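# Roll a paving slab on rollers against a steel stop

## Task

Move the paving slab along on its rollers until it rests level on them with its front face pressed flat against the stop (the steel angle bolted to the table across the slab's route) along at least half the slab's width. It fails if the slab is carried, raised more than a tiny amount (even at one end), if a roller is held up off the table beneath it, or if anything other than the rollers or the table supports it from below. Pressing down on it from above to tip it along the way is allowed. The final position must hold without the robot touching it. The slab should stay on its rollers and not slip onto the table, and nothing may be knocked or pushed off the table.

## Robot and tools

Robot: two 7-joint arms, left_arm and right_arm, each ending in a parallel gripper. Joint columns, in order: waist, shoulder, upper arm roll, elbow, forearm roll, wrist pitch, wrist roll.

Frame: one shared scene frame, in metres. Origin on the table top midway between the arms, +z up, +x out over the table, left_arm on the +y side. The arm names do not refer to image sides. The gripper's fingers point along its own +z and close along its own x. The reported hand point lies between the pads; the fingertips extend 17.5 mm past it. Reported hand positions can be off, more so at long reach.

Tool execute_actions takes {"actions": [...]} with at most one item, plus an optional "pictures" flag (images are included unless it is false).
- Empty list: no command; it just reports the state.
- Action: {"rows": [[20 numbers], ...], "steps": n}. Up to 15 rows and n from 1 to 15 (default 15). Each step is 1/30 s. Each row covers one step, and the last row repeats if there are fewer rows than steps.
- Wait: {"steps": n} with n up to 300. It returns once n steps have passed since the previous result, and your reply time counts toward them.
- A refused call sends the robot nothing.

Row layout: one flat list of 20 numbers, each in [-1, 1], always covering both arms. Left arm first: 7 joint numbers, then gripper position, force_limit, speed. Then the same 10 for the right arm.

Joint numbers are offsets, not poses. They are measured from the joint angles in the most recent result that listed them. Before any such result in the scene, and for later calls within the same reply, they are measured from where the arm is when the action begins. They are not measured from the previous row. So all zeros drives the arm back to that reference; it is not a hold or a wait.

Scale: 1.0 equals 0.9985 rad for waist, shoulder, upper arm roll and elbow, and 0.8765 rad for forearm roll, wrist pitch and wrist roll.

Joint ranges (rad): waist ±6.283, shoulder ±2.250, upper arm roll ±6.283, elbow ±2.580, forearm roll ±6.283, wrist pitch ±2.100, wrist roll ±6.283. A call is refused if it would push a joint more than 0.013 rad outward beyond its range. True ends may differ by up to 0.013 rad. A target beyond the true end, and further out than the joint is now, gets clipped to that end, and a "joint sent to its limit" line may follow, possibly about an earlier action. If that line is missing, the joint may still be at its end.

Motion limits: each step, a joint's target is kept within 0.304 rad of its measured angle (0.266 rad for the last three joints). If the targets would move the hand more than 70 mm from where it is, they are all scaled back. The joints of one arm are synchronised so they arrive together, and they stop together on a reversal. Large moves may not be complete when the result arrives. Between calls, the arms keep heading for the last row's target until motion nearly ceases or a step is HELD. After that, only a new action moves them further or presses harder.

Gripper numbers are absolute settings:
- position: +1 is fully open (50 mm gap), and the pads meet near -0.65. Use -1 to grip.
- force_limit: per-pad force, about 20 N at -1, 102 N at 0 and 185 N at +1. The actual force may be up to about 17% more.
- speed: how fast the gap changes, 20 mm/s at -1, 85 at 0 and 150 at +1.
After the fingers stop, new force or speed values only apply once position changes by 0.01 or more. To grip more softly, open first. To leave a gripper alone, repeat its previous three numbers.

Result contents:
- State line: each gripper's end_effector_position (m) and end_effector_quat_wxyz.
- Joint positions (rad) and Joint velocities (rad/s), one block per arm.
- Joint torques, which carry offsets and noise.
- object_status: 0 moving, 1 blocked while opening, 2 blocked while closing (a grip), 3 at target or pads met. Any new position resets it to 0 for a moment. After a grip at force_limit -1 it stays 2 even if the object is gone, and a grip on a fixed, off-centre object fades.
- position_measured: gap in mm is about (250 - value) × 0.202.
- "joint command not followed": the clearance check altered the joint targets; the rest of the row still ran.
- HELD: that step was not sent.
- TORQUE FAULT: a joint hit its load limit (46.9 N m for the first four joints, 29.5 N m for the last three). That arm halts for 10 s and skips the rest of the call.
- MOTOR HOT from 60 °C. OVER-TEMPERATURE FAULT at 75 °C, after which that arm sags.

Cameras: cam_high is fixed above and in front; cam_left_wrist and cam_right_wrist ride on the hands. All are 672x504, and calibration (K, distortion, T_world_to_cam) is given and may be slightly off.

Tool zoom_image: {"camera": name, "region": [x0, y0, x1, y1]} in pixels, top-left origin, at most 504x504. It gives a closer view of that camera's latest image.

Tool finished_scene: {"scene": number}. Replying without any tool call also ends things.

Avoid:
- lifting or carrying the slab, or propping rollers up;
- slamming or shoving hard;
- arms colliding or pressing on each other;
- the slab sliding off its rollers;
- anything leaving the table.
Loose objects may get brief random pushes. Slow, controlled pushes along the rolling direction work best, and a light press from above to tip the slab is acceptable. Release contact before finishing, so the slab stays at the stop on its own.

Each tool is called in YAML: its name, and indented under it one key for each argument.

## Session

execute_actions:
  actions: []

Scene clock: 0.00 s of 4350.00 s.
left_arm: end_effector_position=(+0.6228, +0.5549, +0.1164) position_measured=3 object_status=3 end_effector_quat_wxyz=(+0.147, -0.264, +0.822, +0.484) | right_arm: end_effector_position=(+0.3826, -0.7170, +0.2363) position_measured=3 object_status=3 end_effector_quat_wxyz=(+0.109, +0.852, +0.512, +0.007)
Joint positions: left_arm=[ 0.857  1.311 -1.226  1.372  0.103  0.94   3.721] | right_arm=[ 0.741  0.47  -0.084  1.411  0.083  1.047  1.856]
Joint velocities: left_arm=[ 0.     0.    -0.     0.    -0.001 -0.001 -0.   ] | right_arm=[-0.     0.     0.001  0.    -0.     0.    -0.   ]
Joint torques (N m, as the joint torque sensors report them, + toward a larger angle): no reading
camera_calibration (this result's frames):
cam_left_wrist: T_world_to_cam=[[-0.814671, -0.290346, -0.502006, 0.728863], [-0.578503, 0.346349, 0.738496, 0.108175], [-0.0405502, 0.892043, -0.450127, -0.250522], [0, 0, 0, 1]] pos_world=[0.646205, 0.397633, 0.173239]
cam_right_wrist: T_world_to_cam=[[0.466688, 0.880184, -0.0864779, 0.467121], [0.878219, -0.449634, 0.162975, -0.654425], [0.104564, -0.152005, -0.982833, 0.244383], [0, 0, 0, 1]] pos_world=[0.331175, -0.668257, 0.387238]

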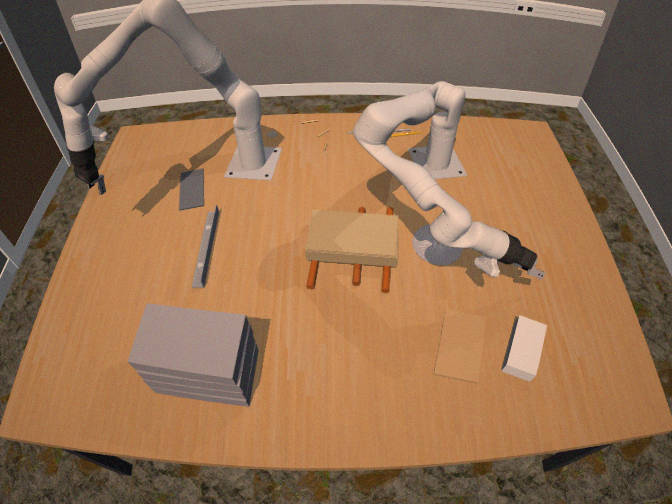

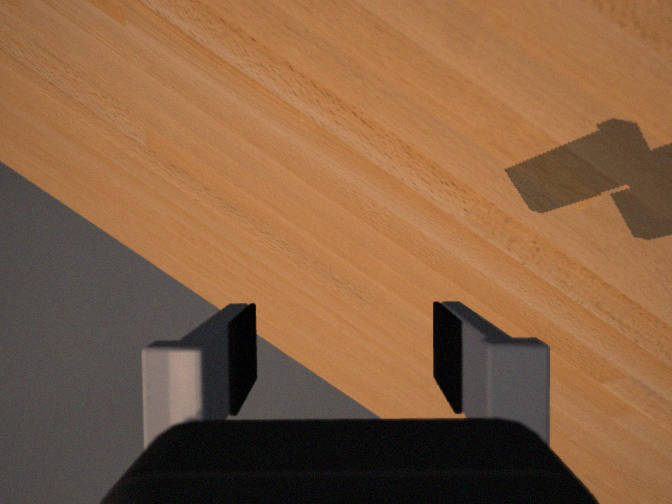

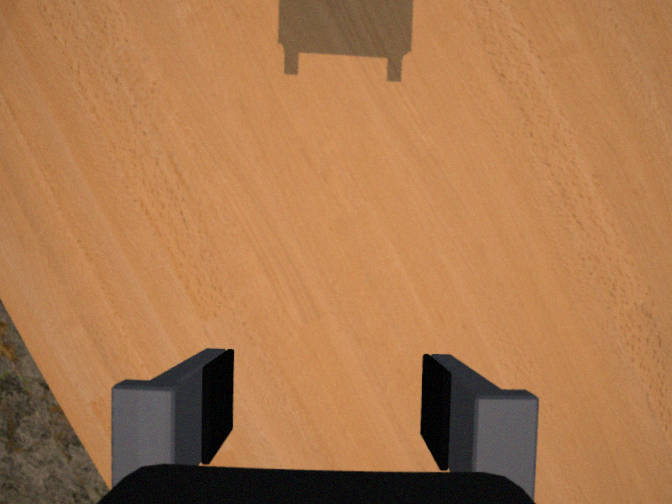

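execute_actions:
  actions:
    - {"rows":[[-0.15,-0.915,1.0,0.68,-0.117,-0.283,-1.0,1,0,0.5,-1.0,0,0.084,0.069,-0.095,-0.023,0.61,1,0,0.5]],"steps":15}
  pictures: false

execute_actions:
  actions:
    - {"steps":25}
  pictures: false

Scene clock: 34.53 s of 4350.00 s.
left_arm: end_effector_position=(+0.5081, +0.5146, +0.0543) position_measured=3 object_status=3 end_effector_quat_wxyz=(+0.009, -0.160, +0.933, +0.321) | right_arm: end_effector_position=(+0.4855, -0.5852, +0.2195) position_measured=3 object_status=3 end_effector_quat_wxyz=(+0.088, +0.672, +0.735, +0.016)
Joint positions: left_arm=[ 0.74   0.944 -0.869  1.732  0.023  0.746  3.406] | right_arm=[ 0.387  0.47  -0.02   1.462  0.022  1.032  2.159]
Joint velocities: left_arm=[-0.1   -0.804  0.815  0.813 -0.07  -0.17  -0.713] | right_arm=[-0.874  0.002  0.072  0.061 -0.076 -0.019  0.758]
Joint torques (N m, as the joint torque sensors report them, + toward a larger angle): left_arm=[  1.21 -18.74  -6.89  -4.6   -1.43  -0.07   0.22] | right_arm=[ -0.67 -20.61  -0.06  -9.33   0.    -0.53   0.02]
Steps of this call (steps 1 to 90: nothing new was sent; then 31.03 s passed at rest; steps 91 to 105: all 15 steps of this action). Readings (joint positions | what the end effector reports):
91: left_arm=[0.856 1.309 -1.225 1.373 0.103 0.939 3.720] | right_arm=[0.740 0.470 -0.083 1.411 0.083 1.047 1.857] | left_arm position_measured=3 object_status=3 | right_arm position_measured=3 object_status=3
92: left_arm=[0.853 1.302 -1.219 1.378 0.102 0.935 3.716] | right_arm=[0.733 0.470 -0.080 1.412 0.083 1.047 1.861] | left_arm position_measured=3 object_status=3 | right_arm position_measured=3 object_status=3
94: left_arm=[0.839 1.271 -1.192 1.405 0.093 0.913 3.693] | right_arm=[0.703 0.469 -0.072 1.418 0.076 1.045 1.884] | left_arm position_measured=3 object_status=3 | right_arm position_measured=3 object_status=3
98: left_arm=[0.786 1.149 -1.078 1.523 0.056 0.827 3.590] | right_arm=[0.592 0.470 -0.047 1.439 0.049 1.038 1.979] | left_arm position_measured=3 object_status=3 | right_arm position_measured=3 object_status=3
105: the state above

Scene clock: 35.37 s of 4350.00 s.
left_arm: end_effector_position=(+0.3807, +0.2334, +0.0987) position_measured=3 object_status=3 end_effector_quat_wxyz=(+0.003, +0.309, +0.950, +0.044) | right_arm: end_effector_position=(+0.5718, -0.2751, +0.2144) position_measured=3 object_status=3 end_effector_quat_wxyz=(+0.074, +0.312, +0.946, +0.036)
Joint positions: left_arm=[ 0.709  0.404 -0.226  2.05   0.002  0.693  2.845] | right_arm=[-0.25   0.47  -0.004  1.48  -0.002  1.027  2.391]
Joint velocities: left_arm=[-0.001 -0.032  0.039  0.017 -0.004 -0.003 -0.034] | right_arm=[-0.055 -0.001  0.006  0.002  0.003  0.001  0.01 ]
Joint torques (N m, as the joint torque sensors report them, + toward a larger angle): left_arm=[ -1.9  -13.6   -2.28  -6.31  -0.52  -0.32   0.51] | right_arm=[  3.63 -20.56   2.55  -9.63   0.65  -0.71   0.15]
Steps of this call (steps 1 to 25: the robot went on to your last target). Readings (joint positions | what the end effector reports):
1: left_arm=[0.736 0.917 -0.842 1.759 0.021 0.741 3.383] | right_arm=[0.358 0.470 -0.018 1.464 0.019 1.031 2.184] | left_arm position_measured=3 object_status=3 | right_arm position_measured=3 object_status=3
2: left_arm=[0.734 0.891 -0.816 1.786 0.019 0.736 3.359] | right_arm=[0.329 0.470 -0.016 1.465 0.017 1.031 2.207] | left_arm position_measured=3 object_status=3 | right_arm position_measured=3 object_status=3
4: left_arm=[0.728 0.837 -0.763 1.835 0.015 0.728 3.312] | right_arm=[0.271 0.470 -0.013 1.468 0.014 1.030 2.245] | left_arm position_measured=3 object_status=3 | right_arm position_measured=3 object_status=3
8: left_arm=[0.721 0.726 -0.651 1.912 0.010 0.716 3.214] | right_arm=[0.157 0.470 -0.008 1.472 0.009 1.028 2.298] | left_arm position_measured=3 object_status=3 | right_arm position_measured=3 object_status=3
25: the state above

execute_actions:
  actions: []

Scene clock: 42.00 s of 4350.00 s.
left_arm: end_effector_position=(+0.3817, +0.2343, +0.1008) position_measured=3 object_status=3 end_effector_quat_wxyz=(+0.006, +0.308, +0.951, +0.043) | right_arm: end_effector_position=(+0.5717, -0.2735, +0.2145) position_measured=3 object_status=3 end_effector_quat_wxyz=(+0.075, +0.309, +0.947, +0.035)
Joint positions: left_arm=[ 0.707  0.397 -0.227  2.051  0.001  0.692  2.844] | right_arm=[-0.257  0.47   0.     1.48  -0.     1.027  2.391]
Joint velocities: left_arm=[ 0.    -0.     0.     0.     0.001  0.001  0.   ] | right_arm=[-0. -0.  0. -0. -0.  0. -0.]
Joint torques (N m, as the joint torque sensors report them, + toward a larger angle): left_arm=[  0.36 -15.03  -0.41  -6.16  -0.34   0.02   0.19] | right_arm=[  0.04 -20.18   0.22  -9.77  -0.06  -0.65   0.01]
Steps of this call (steps 1 to 30: the robot went on to your last target; steps 31 to 90: nothing new was sent; then 3.63 s passed at rest). Readings (joint positions | what the end effector reports):
1: left_arm=[0.709 0.402 -0.226 2.051 0.001 0.692 2.844] | right_arm=[-0.251 0.470 -0.003 1.480 -0.001 1.027 2.391] | left_arm position_measured=3 object_status=3 | right_arm position_measured=3 object_status=3
2: left_arm=[0.708 0.401 -0.226 2.051 0.001 0.692 2.844] | right_arm=[-0.253 0.470 -0.001 1.480 -0.000 1.027 2.391] | left_arm position_measured=3 object_status=3 | right_arm position_measured=3 object_status=3
4: left_arm=[0.708 0.399 -0.227 2.051 0.001 0.692 2.844] | right_arm=[-0.255 0.470 0.000 1.480 -0.000 1.027 2.391] | left_arm position_measured=3 object_status=3 | right_arm position_measured=3 object_status=3
8: left_arm=[0.707 0.398 -0.227 2.051 0.001 0.692 2.844] | right_arm=[-0.257 0.470 0.000 1.480 -0.000 1.027 2.391] | left_arm position_measured=3 object_status=3 | right_arm position_measured=3 object_status=3
90: the state above
All arms were judged still, so your last target was given up. Only a new action makes them travel on or press farther. Fingers that are still opening or closing keep moving.
camera_calibration (this result's frames):
cam_left_wrist: T_world_to_cam=[[-0.813727, 0.581125, 0.011943, 0.17518], [0.577033, 0.805186, 0.136781, -0.396682], [0.0698702, 0.118193, -0.990529, 0.212251], [0, 0, 0, 1]] pos_world=[0.356617, 0.192514, 0.262407]
cam_right_wrist: T_world_to_cam=[[-0.804741, 0.584077, -0.106046, 0.636696], [0.578375, 0.811687, 0.0815282, -0.0836975], [0.133695, 0.00427456, -0.991013, 0.298444], [0, 0, 0, 1]] pos_world=[0.520884, -0.305219, 0.370105]

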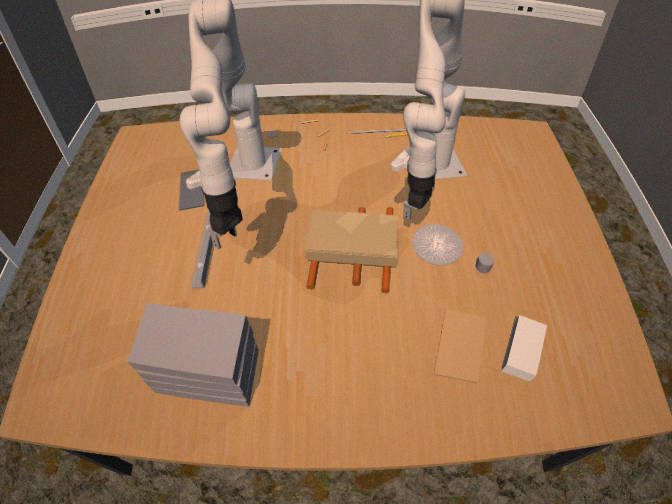

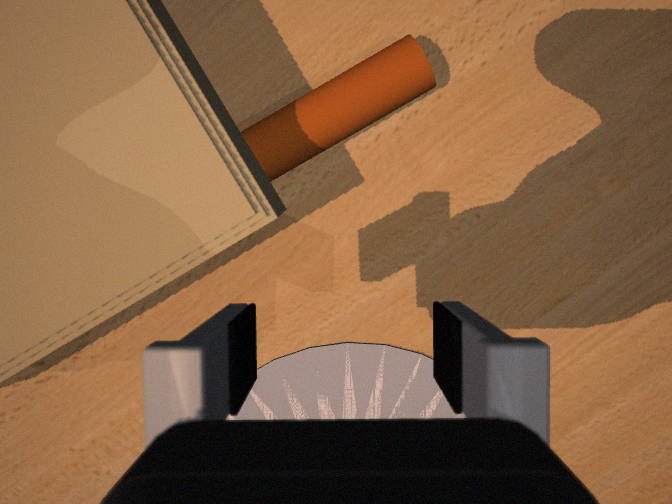

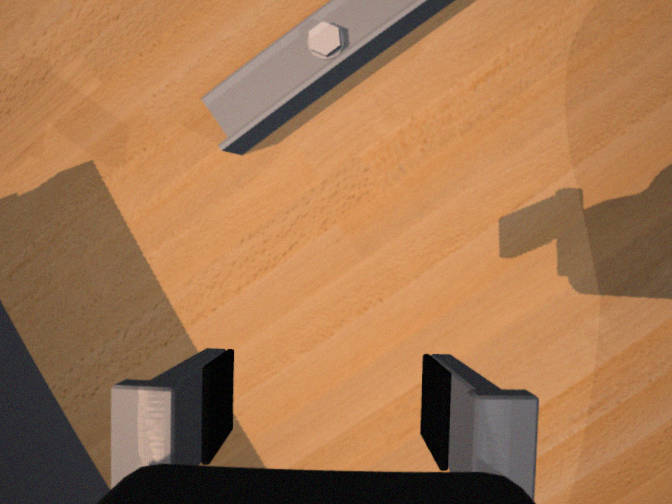

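execute_actions:
  actions:
    - {"rows":[[0,0,0.2273,0,0,0,-0.941,1,0,0.5,-0.557,0.1655,0,0,0,0,0.001,1,0,0.5]],"steps":15}
  pictures: false

execute_actions:
  actions:
    - {"steps":20}

Scene clock: 46.80 s of 4350.00 s.
left_arm: end_effector_position=(+0.3348, +0.1708, +0.0998) position_measured=3 object_status=3 end_effector_quat_wxyz=(+0.000, +0.597, +0.802, +0.003) | right_arm: end_effector_position=(+0.5268, -0.1100, +0.1537) position_measured=3 object_status=3 end_effector_quat_wxyz=(+0.020, +0.149, +0.989, +0.013)
Joint positions: left_arm=[ 0.708  0.397 -0.018  2.051  0.001  0.692  2.384] | right_arm=[-0.59   0.588  0.001  1.479  0.     1.026  2.391]
Joint velocities: left_arm=[-0.002 -0.     0.127  0.    -0.002  0.001 -1.215] | right_arm=[-0.838  0.175 -0.005 -0.003 -0.002 -0.001  0.001]
Joint torques (N m, as the joint torque sensors report them, + toward a larger angle): left_arm=[ -0.19 -14.69   0.19  -6.04  -0.18  -0.13   0.3 ] | right_arm=[ -0.64 -21.81   0.21  -8.51  -0.01  -0.01   0.1 ]
Steps of this call (steps 1 to 90: nothing new was sent; then 1.30 s passed at rest; steps 91 to 105: all 15 steps of this action). Readings (joint positions | what the end effector reports):
91: left_arm=[0.707 0.397 -0.226 2.051 0.001 0.692 2.843] | right_arm=[-0.259 0.470 0.001 1.480 0.000 1.027 2.391] | left_arm position_measured=3 object_status=3 | right_arm position_measured=3 object_status=3
92: left_arm=[0.707 0.397 -0.222 2.051 0.000 0.692 2.838] | right_arm=[-0.266 0.474 0.002 1.479 0.001 1.027 2.391] | left_arm position_measured=3 object_status=3 | right_arm position_measured=3 object_status=3
94: left_arm=[0.706 0.397 -0.197 2.051 -0.000 0.692 2.807] | right_arm=[-0.295 0.490 0.004 1.479 0.002 1.027 2.391] | left_arm position_measured=3 object_status=3 | right_arm position_measured=3 object_status=3
98: left_arm=[0.706 0.397 -0.096 2.051 0.001 0.692 2.668] | right_arm=[-0.398 0.537 0.002 1.479 0.000 1.027 2.391] | left_arm position_measured=3 object_status=3 | right_arm position_measured=3 object_status=3
105: the state above

Scene clock: 47.47 s of 4350.00 s.
left_arm: end_effector_position=(+0.3302, +0.1743, +0.1000) position_measured=3 object_status=3 end_effector_quat_wxyz=(+0.000, +0.738, +0.675, -0.000) | right_arm: end_effector_position=(+0.4686, -0.0128, +0.1300) position_measured=3 object_status=3 end_effector_quat_wxyz=(-0.000, +0.037, +0.999, +0.000)
Joint positions: left_arm=[ 0.707  0.397 -0.     2.051  0.001  0.692  2.02 ] | right_arm=[-0.813  0.635  0.     1.48  -0.     1.027  2.392]
Joint velocities: left_arm=[ 0.    -0.    -0.     0.    -0.    -0.002  0.001] | right_arm=[-0.005  0.001  0.001  0.     0.     0.     0.   ]
Joint torques (N m, as the joint torque sensors report them, + toward a larger angle): left_arm=[  0.17 -14.57   0.19  -6.11  -0.21  -0.23  -0.09] | right_arm=[ -0.03 -21.71   0.31  -8.14   0.    -0.04   0.09]
Steps of this call (steps 1 to 20: the robot went on to your last target). Readings (joint positions | what the end effector reports):
1: left_arm=[0.708 0.397 -0.014 2.051 0.001 0.692 2.343] | right_arm=[-0.618 0.594 0.001 1.479 0.000 1.026 2.391] | left_arm position_measured=3 object_status=3 | right_arm position_measured=3 object_status=3
2: left_arm=[0.708 0.397 -0.011 2.051 0.001 0.692 2.302] | right_arm=[-0.646 0.600 0.001 1.479 0.000 1.026 2.391] | left_arm position_measured=3 object_status=3 | right_arm position_measured=3 object_status=3
4: left_arm=[0.707 0.397 -0.007 2.051 0.001 0.692 2.221] | right_arm=[-0.702 0.612 0.001 1.479 0.000 1.026 2.392] | left_arm position_measured=3 object_status=3 | right_arm position_measured=3 object_status=3
8: left_arm=[0.707 0.397 -0.002 2.051 0.001 0.692 2.064] | right_arm=[-0.790 0.630 -0.003 1.480 -0.001 1.027 2.392] | left_arm position_measured=3 object_status=3 | right_arm position_measured=3 object_status=3
20: the state above
camera_calibration (this result's frames):
cam_left_wrist: T_world_to_cam=[[0.0838712, 0.996468, -0.00413452, -0.199008], [0.995158, -0.083546, 0.051779, -0.293173], [0.0512507, -0.00845726, -0.99865, 0.251228], [0, 0, 0, 1]] pos_world=[0.295569, 0.175936, 0.265246]
cam_right_wrist: T_world_to_cam=[[-0.9977, 0.0660149, 0.0153819, 0.460501], [0.0655348, 0.997403, -0.0298631, 0.0284137], [-0.0173133, -0.0287864, -0.999436, 0.298735], [0, 0, 0, 1]] pos_world=[0.462752, -0.0501403, 0.292331]

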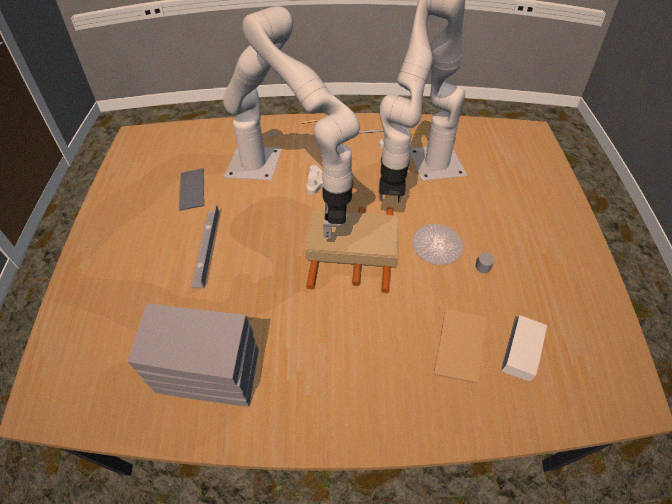

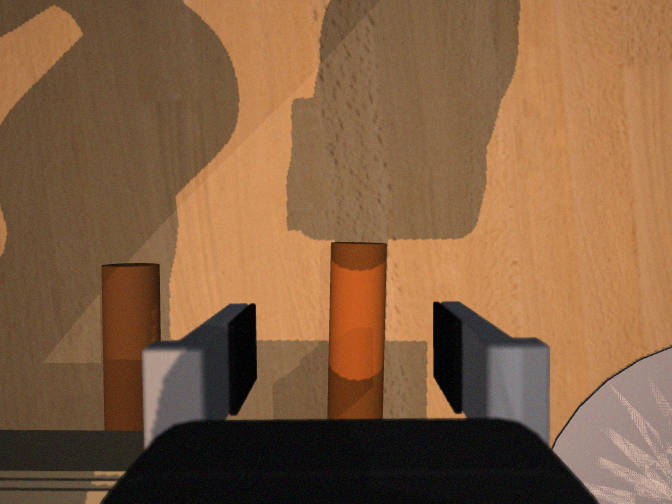

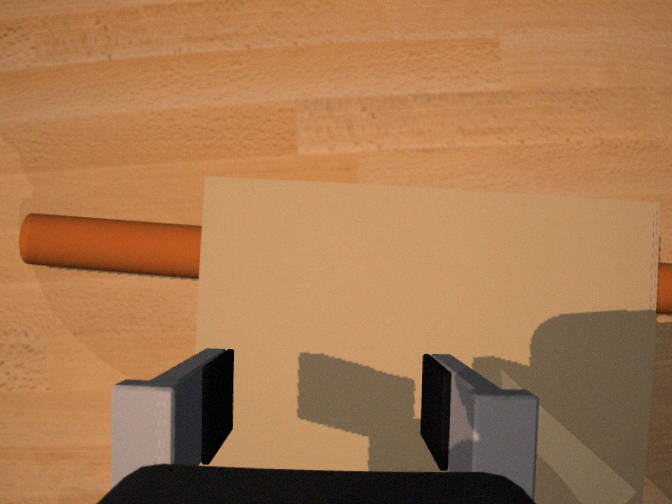

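execute_actions:
  actions:
    - {"rows":[[0,0,0,0,0,0,0,1,0,0.5,-0.0403,0.0266,0,0.1657,0,-0.2196,-0.098,1,0,0.5]],"steps":15}
  pictures: false

execute_actions:
  actions:
    - {"steps":8}

Scene clock: 65.77 s of 4350.00 s.
left_arm: end_effector_position=(+0.3302, +0.1743, +0.1000) position_measured=3 object_status=3 end_effector_quat_wxyz=(+0.000, +0.738, +0.675, -0.000) | right_arm: end_effector_position=(+0.4408, -0.0089, +0.0845) position_measured=3 object_status=3 end_effector_quat_wxyz=(+0.009, +0.061, +0.998, +0.009)
Joint positions: left_arm=[ 0.707  0.397 -0.     2.051  0.001  0.692  2.02 ] | right_arm=[-0.853  0.646  0.     1.636  0.     0.836  2.306]
Joint velocities: left_arm=[ 0.    -0.     0.     0.001 -0.     0.    -0.001] | right_arm=[-0.005 -0.003  0.006  0.006  0.005 -0.003  0.001]
Joint torques (N m, as the joint torque sensors report them, + toward a larger angle): left_arm=[  0.04 -15.06   0.57  -6.21  -0.13  -0.06   0.28] | right_arm=[-0.3  -7.43  0.25 -0.33 -0.07 -0.84  0.18]
Steps of this call (steps 1 to 15: the robot went on to your last target; steps 16 to 90: nothing new was sent; then 14.80 s passed at rest; steps 91 to 105: all 15 steps of this action). Readings (joint positions | what the end effector reports):
91: left_arm=[0.707 0.397 -0.000 2.051 0.001 0.692 2.020] | right_arm=[-0.814 0.635 0.000 1.481 -0.000 1.026 2.391] | left_arm position_measured=3 object_status=3 | right_arm position_measured=3 object_status=3
92: left_arm=[0.707 0.397 -0.000 2.051 0.001 0.692 2.020] | right_arm=[-0.816 0.636 0.001 1.486 0.000 1.020 2.389] | left_arm position_measured=3 object_status=3 | right_arm position_measured=3 object_status=3
94: left_arm=[0.707 0.397 -0.000 2.051 0.001 0.692 2.020] | right_arm=[-0.823 0.639 0.001 1.512 0.000 0.988 2.375] | left_arm position_measured=3 object_status=3 | right_arm position_measured=3 object_status=3
98: left_arm=[0.707 0.397 -0.000 2.051 0.001 0.692 2.020] | right_arm=[-0.845 0.656 -0.000 1.610 -0.000 0.876 2.324] | left_arm position_measured=3 object_status=3 | right_arm position_measured=3 object_status=3
105: the state above

Scene clock: 66.03 s of 4350.00 s.
left_arm: end_effector_position=(+0.3302, +0.1743, +0.1000) position_measured=3 object_status=3 end_effector_quat_wxyz=(+0.000, +0.738, +0.675, -0.000) | right_arm: end_effector_position=(+0.4408, -0.0094, +0.0845) position_measured=3 object_status=3 end_effector_quat_wxyz=(+0.009, +0.061, +0.998, +0.008)
Joint positions: left_arm=[ 0.707  0.397 -0.     2.051  0.001  0.692  2.02 ] | right_arm=[-0.853  0.645  0.001  1.637  0.     0.836  2.306]
Joint velocities: left_arm=[-0.     0.    -0.    -0.    -0.001 -0.002 -0.001] | right_arm=[-0. -0. -0. -0.  0.  0.  0.]
Joint torques (N m, as the joint torque sensors report them, + toward a larger angle): left_arm=[  0.03 -14.79   0.22  -6.12  -0.31  -0.04   0.  ] | right_arm=[-0.48 -7.32 -0.4  -1.26 -0.12 -0.99  0.19]
Steps of this call (steps 1 to 8: the robot went on to your last target). Readings (joint positions | what the end effector reports):
1: left_arm=[0.707 0.397 -0.000 2.051 0.001 0.692 2.020] | right_arm=[-0.853 0.645 0.001 1.636 0.000 0.836 2.306] | left_arm position_measured=3 object_status=3 | right_arm position_measured=3 object_status=3
2: left_arm=[0.707 0.397 -0.000 2.051 0.001 0.692 2.020] | right_arm=[-0.853 0.645 0.001 1.636 0.000 0.836 2.306] | left_arm position_measured=3 object_status=3 | right_arm position_measured=3 object_status=3
4: left_arm=[0.707 0.397 -0.000 2.051 0.001 0.692 2.020] | right_arm=[-0.853 0.645 0.001 1.636 0.000 0.836 2.306] | left_arm position_measured=3 object_status=3 | right_arm position_measured=3 object_status=3
8: the state above
camera_calibration (this result's frames):
cam_left_wrist: T_world_to_cam=[[0.0838708, 0.996468, -0.00413611, -0.199007], [0.995158, -0.0835455, 0.0517818, -0.293175], [0.0512533, -0.00845905, -0.99865, 0.251228], [0, 0, 0, 1]] pos_world=[0.29557, 0.175935, 0.265246]
cam_right_wrist: T_world_to_cam=[[-0.993685, 0.112195, -0.00150352, 0.433322], [0.112205, 0.993599, -0.013051, 0.00352259], [0.0000296419, -0.0131373, -0.999914, 0.245484], [0, 0, 0, 1]] pos_world=[0.430183, -0.0488916, 0.24616]

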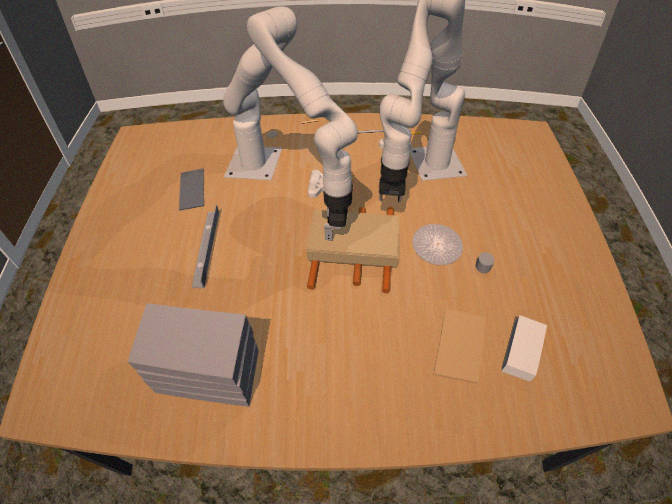

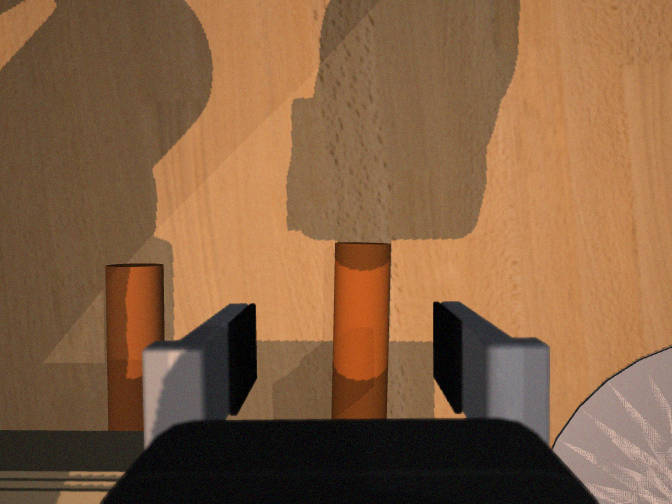

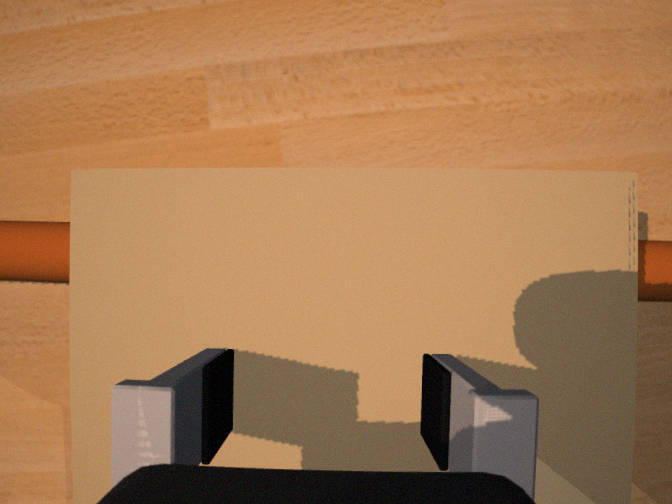

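execute_actions:
  actions:
    - {"rows":[[0,0,0,0,0,0,0,1,0,0.5,0.0058,0.012,0,0.0182,0,-0.0075,0.0068,1,0,0.5],[0,0,0,0,0,0,0,1,0,0.5,0.0118,0.0073,0,0.028,0,-0.0133,0.0136,1,0,0.5],[0,0,0,0,0,0,0,1,0,0.5,0.0177,0.0026,0,0.038,0,-0.019,0.0204,1,0,0.5],[0,0,0,0,0,0,0,1,0,0.5,0.0236,-0.0022,0,0.048,0,-0.0248,0.0272,1,0,0.5],[0,0,0,0,0,0,0,1,0,0.5,0.0294,-0.007,0,0.058,0,-0.0306,0.034,1,0,0.5],[0,0,0,0,0,0,0,1,0,0.5,0.0352,-0.0118,0,0.068,0,-0.0364,0.0408,1,0,0.5],[0,0,0,0,0,0,0,1,0,0.5,0.041,-0.0167,0,0.078,0,-0.0422,0.0476,1,0,0.5],[0,0,0,0,0,0,0,1,0,0.5,0.047,-0.0214,0,0.0878,0,-0.048,0.0544,1,0,0.5],[0,0,0,0,0,0,0,1,0,0.5,0.053,-0.026,0,0.0974,0,-0.0538,0.0612,1,0,0.5],[0,0,0,0,0,0,0,1,0,0.5,0.059,-0.0306,0,0.107,0,-0.0596,0.068,1,0,0.5],[0,0,0,0,0,0,0,1,0,0.5,0.0651,-0.0352,0,0.1166,0,-0.0654,0.0748,1,0,0.5],[0,0,0,0,0,0,0,1,0,0.5,0.0712,-0.0398,0,0.1262,0,-0.0712,0.0816,1,0,0.5],[0,0,0,0,0,0,0,1,0,0.5,0.0773,-0.0443,0,0.1357,0,-0.077,0.0884,1,0,0.5],[0,0,0,0,0,0,0,1,0,0.5,0.0834,-0.0488,0,0.1452,0,-0.0828,0.0952,1,0,0.5],[0,0,0,0,0,0,0,1,0,0.5,0.0895,-0.0533,0,0.1547,0,-0.0886,0.102,1,0,0.5]],"steps":15}
  pictures: false

execute_actions:
  actions:
    - {"steps":12}

Scene clock: 72.57 s of 4350.00 s.
left_arm: end_effector_position=(+0.3302, +0.1743, +0.1000) position_measured=3 object_status=3 end_effector_quat_wxyz=(+0.000, +0.738, +0.675, -0.000) | right_arm: end_effector_position=(+0.4342, -0.0606, +0.0844) position_measured=3 object_status=3 end_effector_quat_wxyz=(+0.008, +0.060, +0.998, +0.007)
Joint positions: left_arm=[ 0.707  0.397 -0.     2.051  0.001  0.692  2.02 ] | right_arm=[-0.778  0.584  0.     1.762 -0.     0.773  2.382]
Joint velocities: left_arm=[ 0.  0.  0.  0.  0. -0.  0.] | right_arm=[ 0.18  -0.139 -0.001  0.282 -0.    -0.155  0.179]
Joint torques (N m, as the joint torque sensors report them, + toward a larger angle): left_arm=[  0.22 -14.91  -0.03  -6.24  -0.07  -0.15   0.23] | right_arm=[ 0.53 -4.08  0.1  -1.14  0.24 -2.    0.13]
Steps of this call (steps 1 to 15: the robot went on to your last target; steps 16 to 90: nothing new was sent; then 3.03 s passed at rest; steps 91 to 105: all 15 steps of this action). Readings (joint positions | what the end effector reports):
91: left_arm=[0.707 0.397 -0.000 2.051 0.001 0.692 2.020] | right_arm=[-0.852 0.645 0.001 1.637 0.000 0.835 2.306] | left_arm position_measured=3 object_status=3 | right_arm position_measured=3 object_status=3
92: left_arm=[0.707 0.397 -0.000 2.051 0.001 0.692 2.020] | right_arm=[-0.849 0.642 -0.000 1.642 -0.001 0.831 2.309] | left_arm position_measured=3 object_status=3 | right_arm position_measured=3 object_status=3
94: left_arm=[0.707 0.397 -0.000 2.051 0.001 0.692 2.020] | right_arm=[-0.841 0.636 -0.002 1.656 -0.002 0.823 2.318] | left_arm position_measured=3 object_status=3 | right_arm position_measured=3 object_status=3
98: left_arm=[0.707 0.397 -0.000 2.051 0.001 0.692 2.020] | right_arm=[-0.819 0.617 0.000 1.694 -0.000 0.808 2.340] | left_arm position_measured=3 object_status=3 | right_arm position_measured=3 object_status=3
105: the state above

Scene clock: 72.97 s of 4350.00 s.
left_arm: end_effector_position=(+0.3302, +0.1743, +0.1000) position_measured=3 object_status=3 end_effector_quat_wxyz=(+0.000, +0.738, +0.675, -0.000) | right_arm: end_effector_position=(+0.4330, -0.0691, +0.0844) position_measured=3 object_status=3 end_effector_quat_wxyz=(+0.009, +0.060, +0.998, +0.007)
Joint positions: left_arm=[ 0.707  0.397 -0.     2.051  0.001  0.692  2.02 ] | right_arm=[-0.764  0.574  0.     1.783 -0.     0.762  2.395]
Joint velocities: left_arm=[ 0.    -0.    -0.001 -0.001 -0.    -0.001 -0.001] | right_arm=[ 0.     0.    -0.     0.     0.     0.001 -0.   ]
Joint torques (N m, as the joint torque sensors report them, + toward a larger angle): left_arm=[  0.1  -14.79   0.43  -6.2   -0.15  -0.22   0.11] | right_arm=[ 0.55 -3.93  0.68 -1.03  0.31 -1.99  0.16]
Steps of this call (steps 1 to 12: the robot went on to your last target). Readings (joint positions | what the end effector reports):
1: left_arm=[0.707 0.397 -0.000 2.051 0.001 0.692 2.020] | right_arm=[-0.772 0.580 0.000 1.771 -0.000 0.768 2.388] | left_arm position_measured=3 object_status=3 | right_arm position_measured=3 object_status=3
2: left_arm=[0.707 0.397 -0.000 2.051 0.001 0.692 2.020] | right_arm=[-0.768 0.577 0.001 1.778 0.000 0.765 2.392] | left_arm position_measured=3 object_status=3 | right_arm position_measured=3 object_status=3
4: left_arm=[0.707 0.397 -0.000 2.051 0.001 0.692 2.020] | right_arm=[-0.766 0.575 0.003 1.783 0.002 0.765 2.395] | left_arm position_measured=3 object_status=3 | right_arm position_measured=3 object_status=3
8: left_arm=[0.707 0.397 -0.000 2.051 0.001 0.692 2.020] | right_arm=[-0.764 0.574 0.001 1.783 0.000 0.762 2.395] | left_arm position_measured=3 object_status=3 | right_arm position_measured=3 object_status=3
12: the state above
camera_calibration (this result's frames):
cam_left_wrist: T_world_to_cam=[[0.0838708, 0.996468, -0.00413766, -0.199005], [0.995158, -0.0835455, 0.0517845, -0.293176], [0.0512559, -0.00846083, -0.99865, 0.251227], [0, 0, 0, 1]] pos_world=[0.295571, 0.175935, 0.265246]
cam_right_wrist: T_world_to_cam=[[-0.993768, 0.111454, -0.00166059, 0.432351], [0.111466, 0.99366, -0.0146895, 0.0640984], [0.0000128524, -0.0147831, -0.999891, 0.244484], [0, 0, 0, 1]] pos_world=[0.422509, -0.108265, 0.246117]

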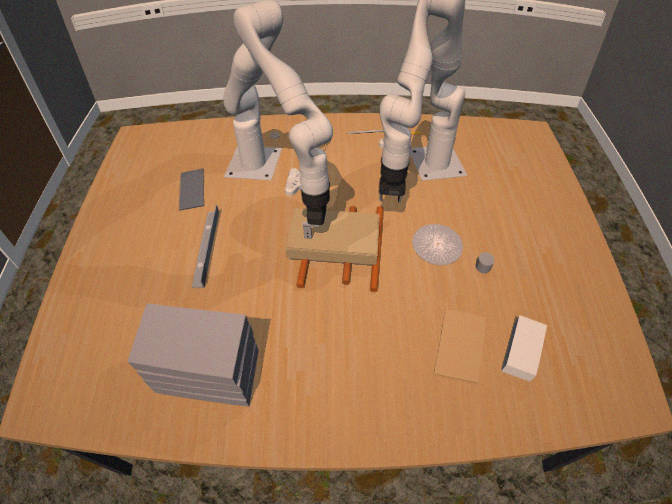

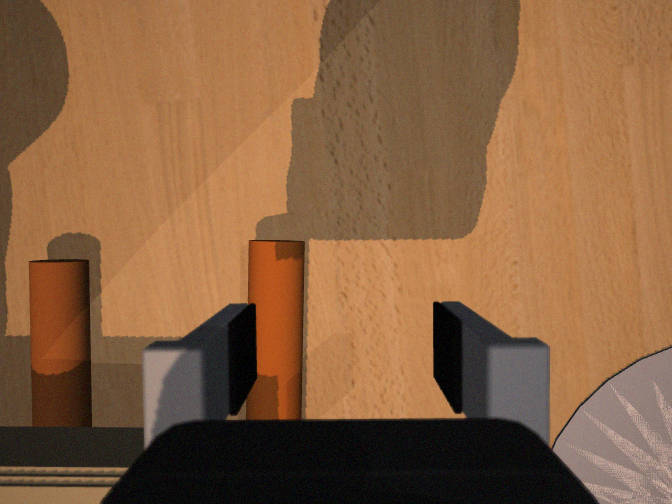

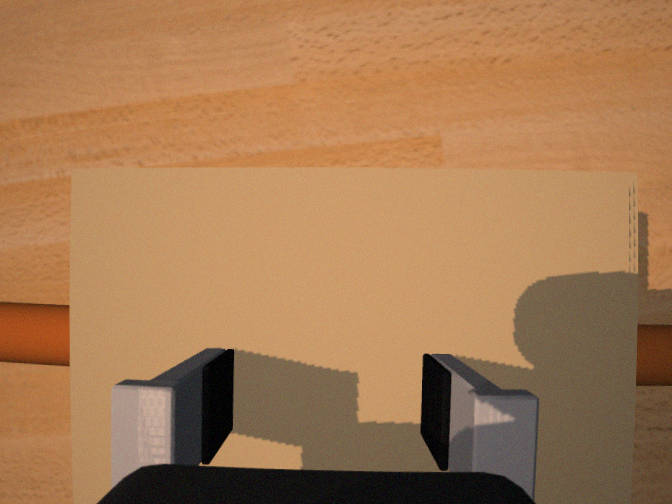

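execute_actions:
  actions:
    - {"rows":[[0.0563,0.04,0,0,0,-0.04,0.063,1,0,0.5,0.0074,0.0082,0,0.0147,0,0.0003,0.0084,1,0,0.5],[0.0563,0.06,0,-0.005,0,-0.06,0.063,1,0,0.5,0.0147,0.0037,0,0.0239,0,-0.0052,0.0168,1,0,0.5],[0.0563,0.08,0,-0.008,0,-0.08,0.063,1,0,0.5,0.0221,-0.0007,0,0.033,0,-0.0106,0.0252,1,0,0.5],[0.0563,0.1,0,-0.011,0,-0.1,0.063,1,0,0.5,0.0295,-0.0052,0,0.0422,0,-0.016,0.0336,1,0,0.5],[0.0563,0.1153,0,-0.0132,0,-0.1144,0.063,1,0,0.5,0.0369,-0.0096,0,0.0513,0,-0.0215,0.042,1,0,0.5],[0.0563,0.1153,0,-0.0132,0,-0.1144,0.063,1,0,0.5,0.0442,-0.0141,0,0.0605,0,-0.027,0.0504,1,0,0.5],[0.0563,0.1153,0,-0.0132,0,-0.1144,0.063,1,0,0.5,0.0516,-0.0185,0,0.0696,0,-0.0324,0.0588,1,0,0.5],[0.0563,0.1153,0,-0.0132,0,-0.1144,0.063,1,0,0.5,0.0586,-0.022,0,0.0769,0,-0.0367,0.0667,1,0,0.5],[0.0563,0.1153,0,-0.0132,0,-0.1144,0.063,1,0,0.5,0.0656,-0.0256,0,0.0841,0,-0.0409,0.0747,1,0,0.5],[0.0563,0.1153,0,-0.0132,0,-0.1144,0.063,1,0,0.5,0.0725,-0.0291,0,0.0914,0,-0.0452,0.0826,1,0,0.5],[0.0563,0.1153,0,-0.0132,0,-0.1144,0.063,1,0,0.5,0.0795,-0.0326,0,0.0987,0,-0.0495,0.0906,1,0,0.5],[0.0563,0.1153,0,-0.0132,0,-0.1144,0.063,1,0,0.5,0.0865,-0.0361,0,0.1059,0,-0.0537,0.0985,1,0,0.5],[0.0563,0.1153,0,-0.0132,0,-0.1144,0.063,1,0,0.5,0.0935,-0.0397,0,0.1132,0,-0.058,0.1064,1,0,0.5],[0.0563,0.1153,0,-0.0132,0,-0.1144,0.063,1,0,0.5,0.1004,-0.0432,0,0.1204,0,-0.0622,0.1144,1,0,0.5],[0.0563,0.1153,0,-0.0132,0,-0.1144,0.063,1,0,0.5,0.1074,-0.0467,0,0.1277,0,-0.0665,0.1223,1,0,0.5]],"steps":15}
  pictures: false

execute_actions:
  actions:
    - {"steps":12}

Scene clock: 86.53 s of 4350.00 s.
left_arm: end_effector_position=(+0.3328, +0.1481, +0.0602) position_measured=3 object_status=3 end_effector_quat_wxyz=(+0.000, +0.738, +0.675, -0.000) | right_arm: end_effector_position=(+0.4253, -0.1230, +0.0844) position_measured=3 object_status=3 end_effector_quat_wxyz=(+0.007, +0.060, +0.998, +0.005)
Joint positions: left_arm=[ 0.763  0.511 -0.     2.038  0.001  0.592  2.075] | right_arm=[-0.671  0.521  0.     1.89  -0.001  0.714  2.488]
Joint velocities: left_arm=[ 0.005  0.015 -0.001  0.001 -0.     0.    -0.001] | right_arm=[ 0.206 -0.108 -0.005  0.215 -0.002 -0.115  0.208]
Joint torques (N m, as the joint torque sensors report them, + toward a larger angle): left_arm=[  0.13 -15.89   0.3   -5.25  -0.01  -0.11   0.11] | right_arm=[ 0.88 -5.79  0.52 -2.39  0.34 -1.73  0.  ]
Steps of this call (steps 1 to 30: the robot went on to your last target; steps 31 to 90: nothing new was sent; then 10.07 s passed at rest; steps 91 to 105: all 15 steps of this action). Readings (joint positions | what the end effector reports):
91: left_arm=[0.709 0.398 -0.000 2.051 0.001 0.692 2.020] | right_arm=[-0.763 0.573 0.000 1.783 -0.000 0.762 2.396] | left_arm position_measured=3 object_status=3 | right_arm position_measured=3 object_status=3
92: left_arm=[0.716 0.403 -0.001 2.051 0.000 0.689 2.025] | right_arm=[-0.759 0.570 -0.001 1.788 -0.001 0.760 2.399] | left_arm position_measured=3 object_status=3 | right_arm position_measured=3 object_status=3
94: left_arm=[0.741 0.428 -0.001 2.050 0.000 0.670 2.048] | right_arm=[-0.748 0.565 -0.002 1.801 -0.002 0.755 2.410] | left_arm position_measured=3 object_status=3 | right_arm position_measured=3 object_status=3
98: left_arm=[0.760 0.498 0.001 2.041 0.001 0.605 2.074] | right_arm=[-0.721 0.548 -0.000 1.835 -0.001 0.741 2.438] | left_arm position_measured=3 object_status=3 | right_arm position_measured=3 object_status=3
105: the state above

Scene clock: 86.93 s of 4350.00 s.
left_arm: end_effector_position=(+0.3324, +0.1481, +0.0596) position_measured=3 object_status=3 end_effector_quat_wxyz=(-0.000, +0.738, +0.674, -0.000) | right_arm: end_effector_position=(+0.4243, -0.1301, +0.0844) position_measured=3 object_status=3 end_effector_quat_wxyz=(+0.007, +0.060, +0.998, +0.005)
Joint positions: left_arm=[ 0.763  0.512 -0.     2.038  0.001  0.592  2.075] | right_arm=[-0.658  0.514  0.     1.904 -0.001  0.707  2.502]
Joint velocities: left_arm=[ 0.  0.  0.  0.  0.  0. -0.] | right_arm=[ 0.001  0.     0.     0.     0.001  0.001 -0.   ]
Joint torques (N m, as the joint torque sensors report them, + toward a larger angle): left_arm=[  0.18 -15.78   0.34  -5.21  -0.21  -0.18   0.13] | right_arm=[ 0.   -6.01  0.45 -1.88  0.25 -1.54  0.16]
Steps of this call (steps 1 to 12: the robot went on to your last target). Readings (joint positions | what the end effector reports):
1: left_arm=[0.763 0.511 -0.000 2.038 0.001 0.592 2.075] | right_arm=[-0.665 0.518 0.000 1.897 -0.001 0.711 2.495] | left_arm position_measured=3 object_status=3 | right_arm position_measured=3 object_status=3
2: left_arm=[0.763 0.511 -0.000 2.038 0.001 0.592 2.075] | right_arm=[-0.661 0.516 0.001 1.901 0.000 0.709 2.500] | left_arm position_measured=3 object_status=3 | right_arm position_measured=3 object_status=3
4: left_arm=[0.763 0.512 -0.000 2.038 0.001 0.592 2.075] | right_arm=[-0.659 0.514 0.003 1.904 0.002 0.710 2.502] | left_arm position_measured=3 object_status=3 | right_arm position_measured=3 object_status=3
8: left_arm=[0.763 0.512 -0.000 2.038 0.001 0.592 2.075] | right_arm=[-0.658 0.514 0.001 1.904 -0.000 0.707 2.502] | left_arm position_measured=3 object_status=3 | right_arm position_measured=3 object_status=3
12: the state above
camera_calibration (this result's frames):
cam_left_wrist: T_world_to_cam=[[0.084806, 0.996392, -0.00330891, -0.173648], [0.995148, -0.0845329, 0.05035, -0.295196], [0.0498886, -0.00756284, -0.998726, 0.210873], [0, 0, 0, 1]] pos_world=[0.29797, 0.149662, 0.224893]
cam_right_wrist: T_world_to_cam=[[-0.993825, 0.110941, 0.0022199, 0.430114], [0.110875, 0.993633, -0.0199828, 0.126374], [-0.00442267, -0.0196132, -0.999798, 0.244807], [0, 0, 0, 1]] pos_world=[0.414529, -0.168486, 0.246328]

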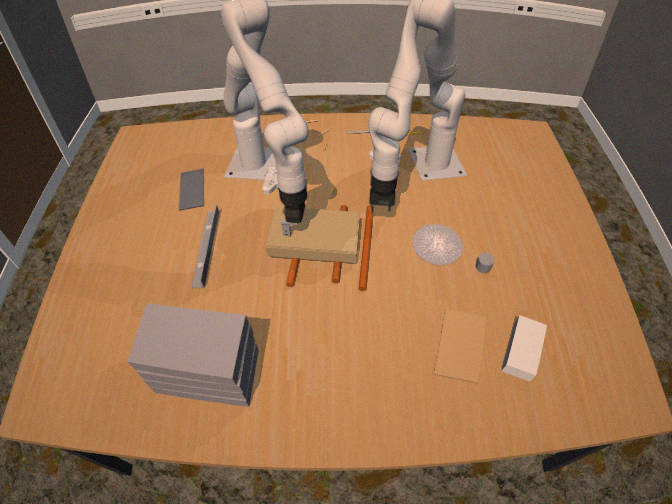

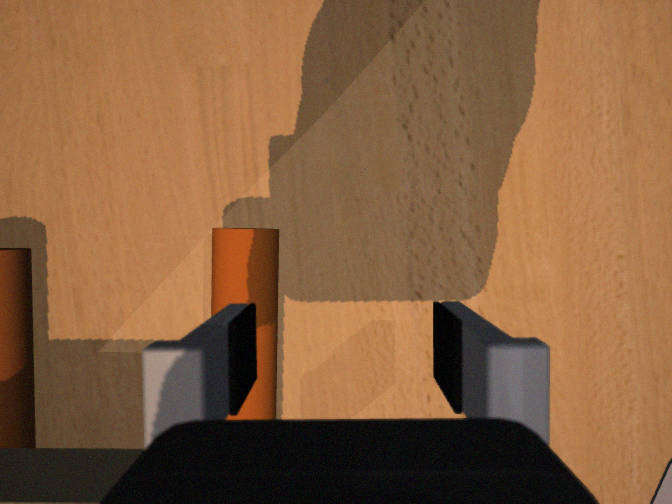

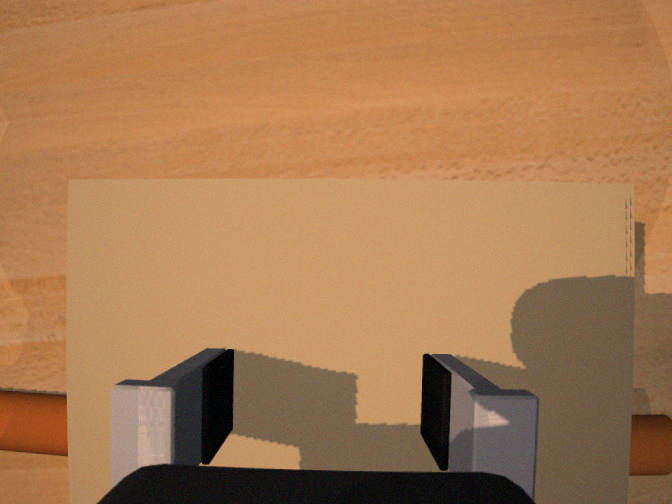

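execute_actions:
  actions:
    - {"rows":[[0.0826,0.0176,0,-0.0388,0,0.0236,0.0941,1,0,0.5,0.0073,0.0109,0,0.0117,0,-0.0068,0.0069,1,0,0.5],[0.0826,0.0176,0,-0.0388,0,0.0236,0.0941,1,0,0.5,0.0133,0.0083,0,0.0169,0,-0.0098,0.0139,1,0,0.5],[0.0826,0.0176,0,-0.0388,0,0.0236,0.0941,1,0,0.5,0.0194,0.0058,0,0.0221,0,-0.0128,0.0208,1,0,0.5],[0.0826,0.0176,0,-0.0388,0,0.0236,0.0941,1,0,0.5,0.0255,0.0032,0,0.0273,0,-0.0158,0.0278,1,0,0.5],[0.0826,0.0176,0,-0.0388,0,0.0236,0.0941,1,0,0.5,0.0316,0.0007,0,0.0325,0,-0.0188,0.0347,1,0,0.5],[0.0826,0.0176,0,-0.0388,0,0.0236,0.0941,1,0,0.5,0.0376,-0.0018,0,0.0376,0,-0.0218,0.0416,1,0,0.5],[0.0826,0.0176,0,-0.0388,0,0.0236,0.0941,1,0,0.5,0.0437,-0.0044,0,0.0428,0,-0.0248,0.0486,1,0,0.5],[0.0826,0.0176,0,-0.0388,0,0.0236,0.0941,1,0,0.5,0.0498,-0.0069,0,0.048,0,-0.0278,0.0555,1,0,0.5],[0.0826,0.0176,0,-0.0388,0,0.0236,0.0941,1,0,0.5,0.0558,-0.0095,0,0.0532,0,-0.0309,0.0625,1,0,0.5],[0.0826,0.0176,0,-0.0388,0,0.0236,0.0941,1,0,0.5,0.0619,-0.012,0,0.0584,0,-0.0339,0.0694,1,0,0.5]],"steps":15}

Scene clock: 94.80 s of 4350.00 s.
left_arm: end_effector_position=(+0.3217, +0.1167, +0.0598) position_measured=3 object_status=3 end_effector_quat_wxyz=(-0.000, +0.738, +0.675, -0.000) | right_arm: end_effector_position=(+0.4202, -0.1615, +0.0839) position_measured=3 object_status=3 end_effector_quat_wxyz=(+0.006, +0.060, +0.998, +0.003)
Joint positions: left_arm=[ 0.845  0.53  -0.     1.999  0.001  0.613  2.157] | right_arm=[-0.597  0.489  0.002  1.957  0.     0.682  2.563]
Joint velocities: left_arm=[ 0.008  0.002  0.     0.001 -0.     0.001  0.   ] | right_arm=[ 0.01  -0.002 -0.021  0.001 -0.014 -0.019  0.   ]
Joint torques (N m, as the joint torque sensors report them, + toward a larger angle): left_arm=[  0.33 -16.4    0.32  -5.83  -0.07  -0.11   0.16] | right_arm=[-0.03 -4.81 -0.47 -2.29 -0.05 -2.06  0.13]
Steps of this call (steps 1 to 30: the robot went on to your last target; steps 31 to 100: nothing new was sent; then 4.03 s passed at rest; steps 101 to 115: all 15 steps of this action). Readings (joint positions | what the end effector reports):
101: left_arm=[0.765 0.513 -0.000 2.038 0.001 0.592 2.076] | right_arm=[-0.656 0.513 -0.000 1.905 -0.001 0.706 2.503] | left_arm position_measured=3 object_status=3 | right_arm position_measured=3 object_status=3
102: left_arm=[0.772 0.514 -0.002 2.035 0.000 0.594 2.080] | right_arm=[-0.652 0.512 -0.002 1.908 -0.002 0.704 2.506] | left_arm position_measured=3 object_status=3 | right_arm position_measured=3 object_status=3
104: left_arm=[0.802 0.521 -0.003 2.022 -0.000 0.601 2.107] | right_arm=[-0.643 0.508 -0.003 1.916 -0.003 0.700 2.515] | left_arm position_measured=3 object_status=3 | right_arm position_measured=3 object_status=3
108: left_arm=[0.841 0.529 0.002 2.001 0.002 0.612 2.156] | right_arm=[-0.620 0.498 -0.001 1.937 -0.001 0.692 2.539] | left_arm position_measured=3 object_status=3 | right_arm position_measured=3 object_status=3
115: the state above
camera_calibration (this result's frames):
cam_left_wrist: T_world_to_cam=[[0.0839427, 0.996464, -0.00364406, -0.141147], [0.995195, -0.0836496, 0.0508937, -0.287376], [0.050409, -0.0078987, -0.998697, 0.211189], [0, 0, 0, 1]] pos_world=[0.287198, 0.118278, 0.225025]
cam_right_wrist: T_world_to_cam=[[-0.993723, 0.111821, 0.00332327, 0.429515], [0.111715, 0.99347, -0.0231583, 0.157954], [-0.00589114, -0.0226417, -0.999726, 0.243843], [0, 0, 0, 1]] pos_world=[0.41061, -0.19943, 0.246006]

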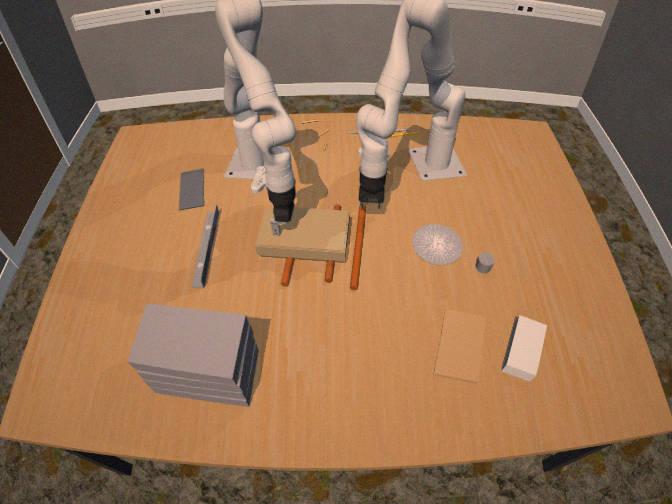

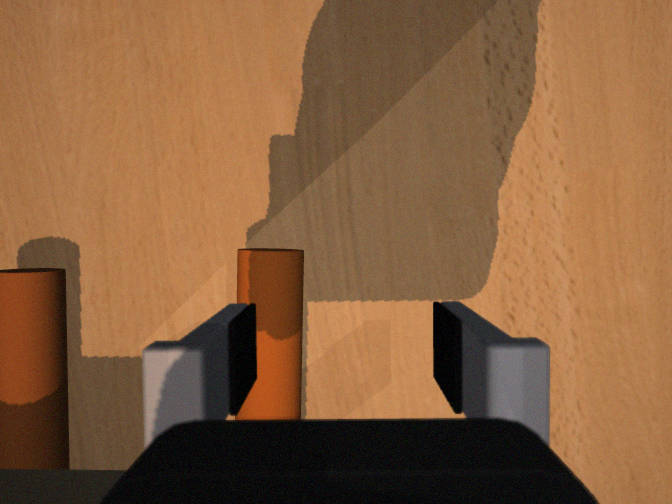

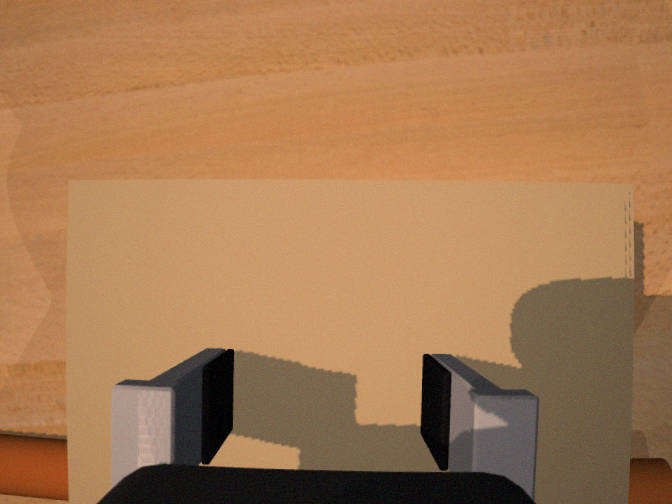

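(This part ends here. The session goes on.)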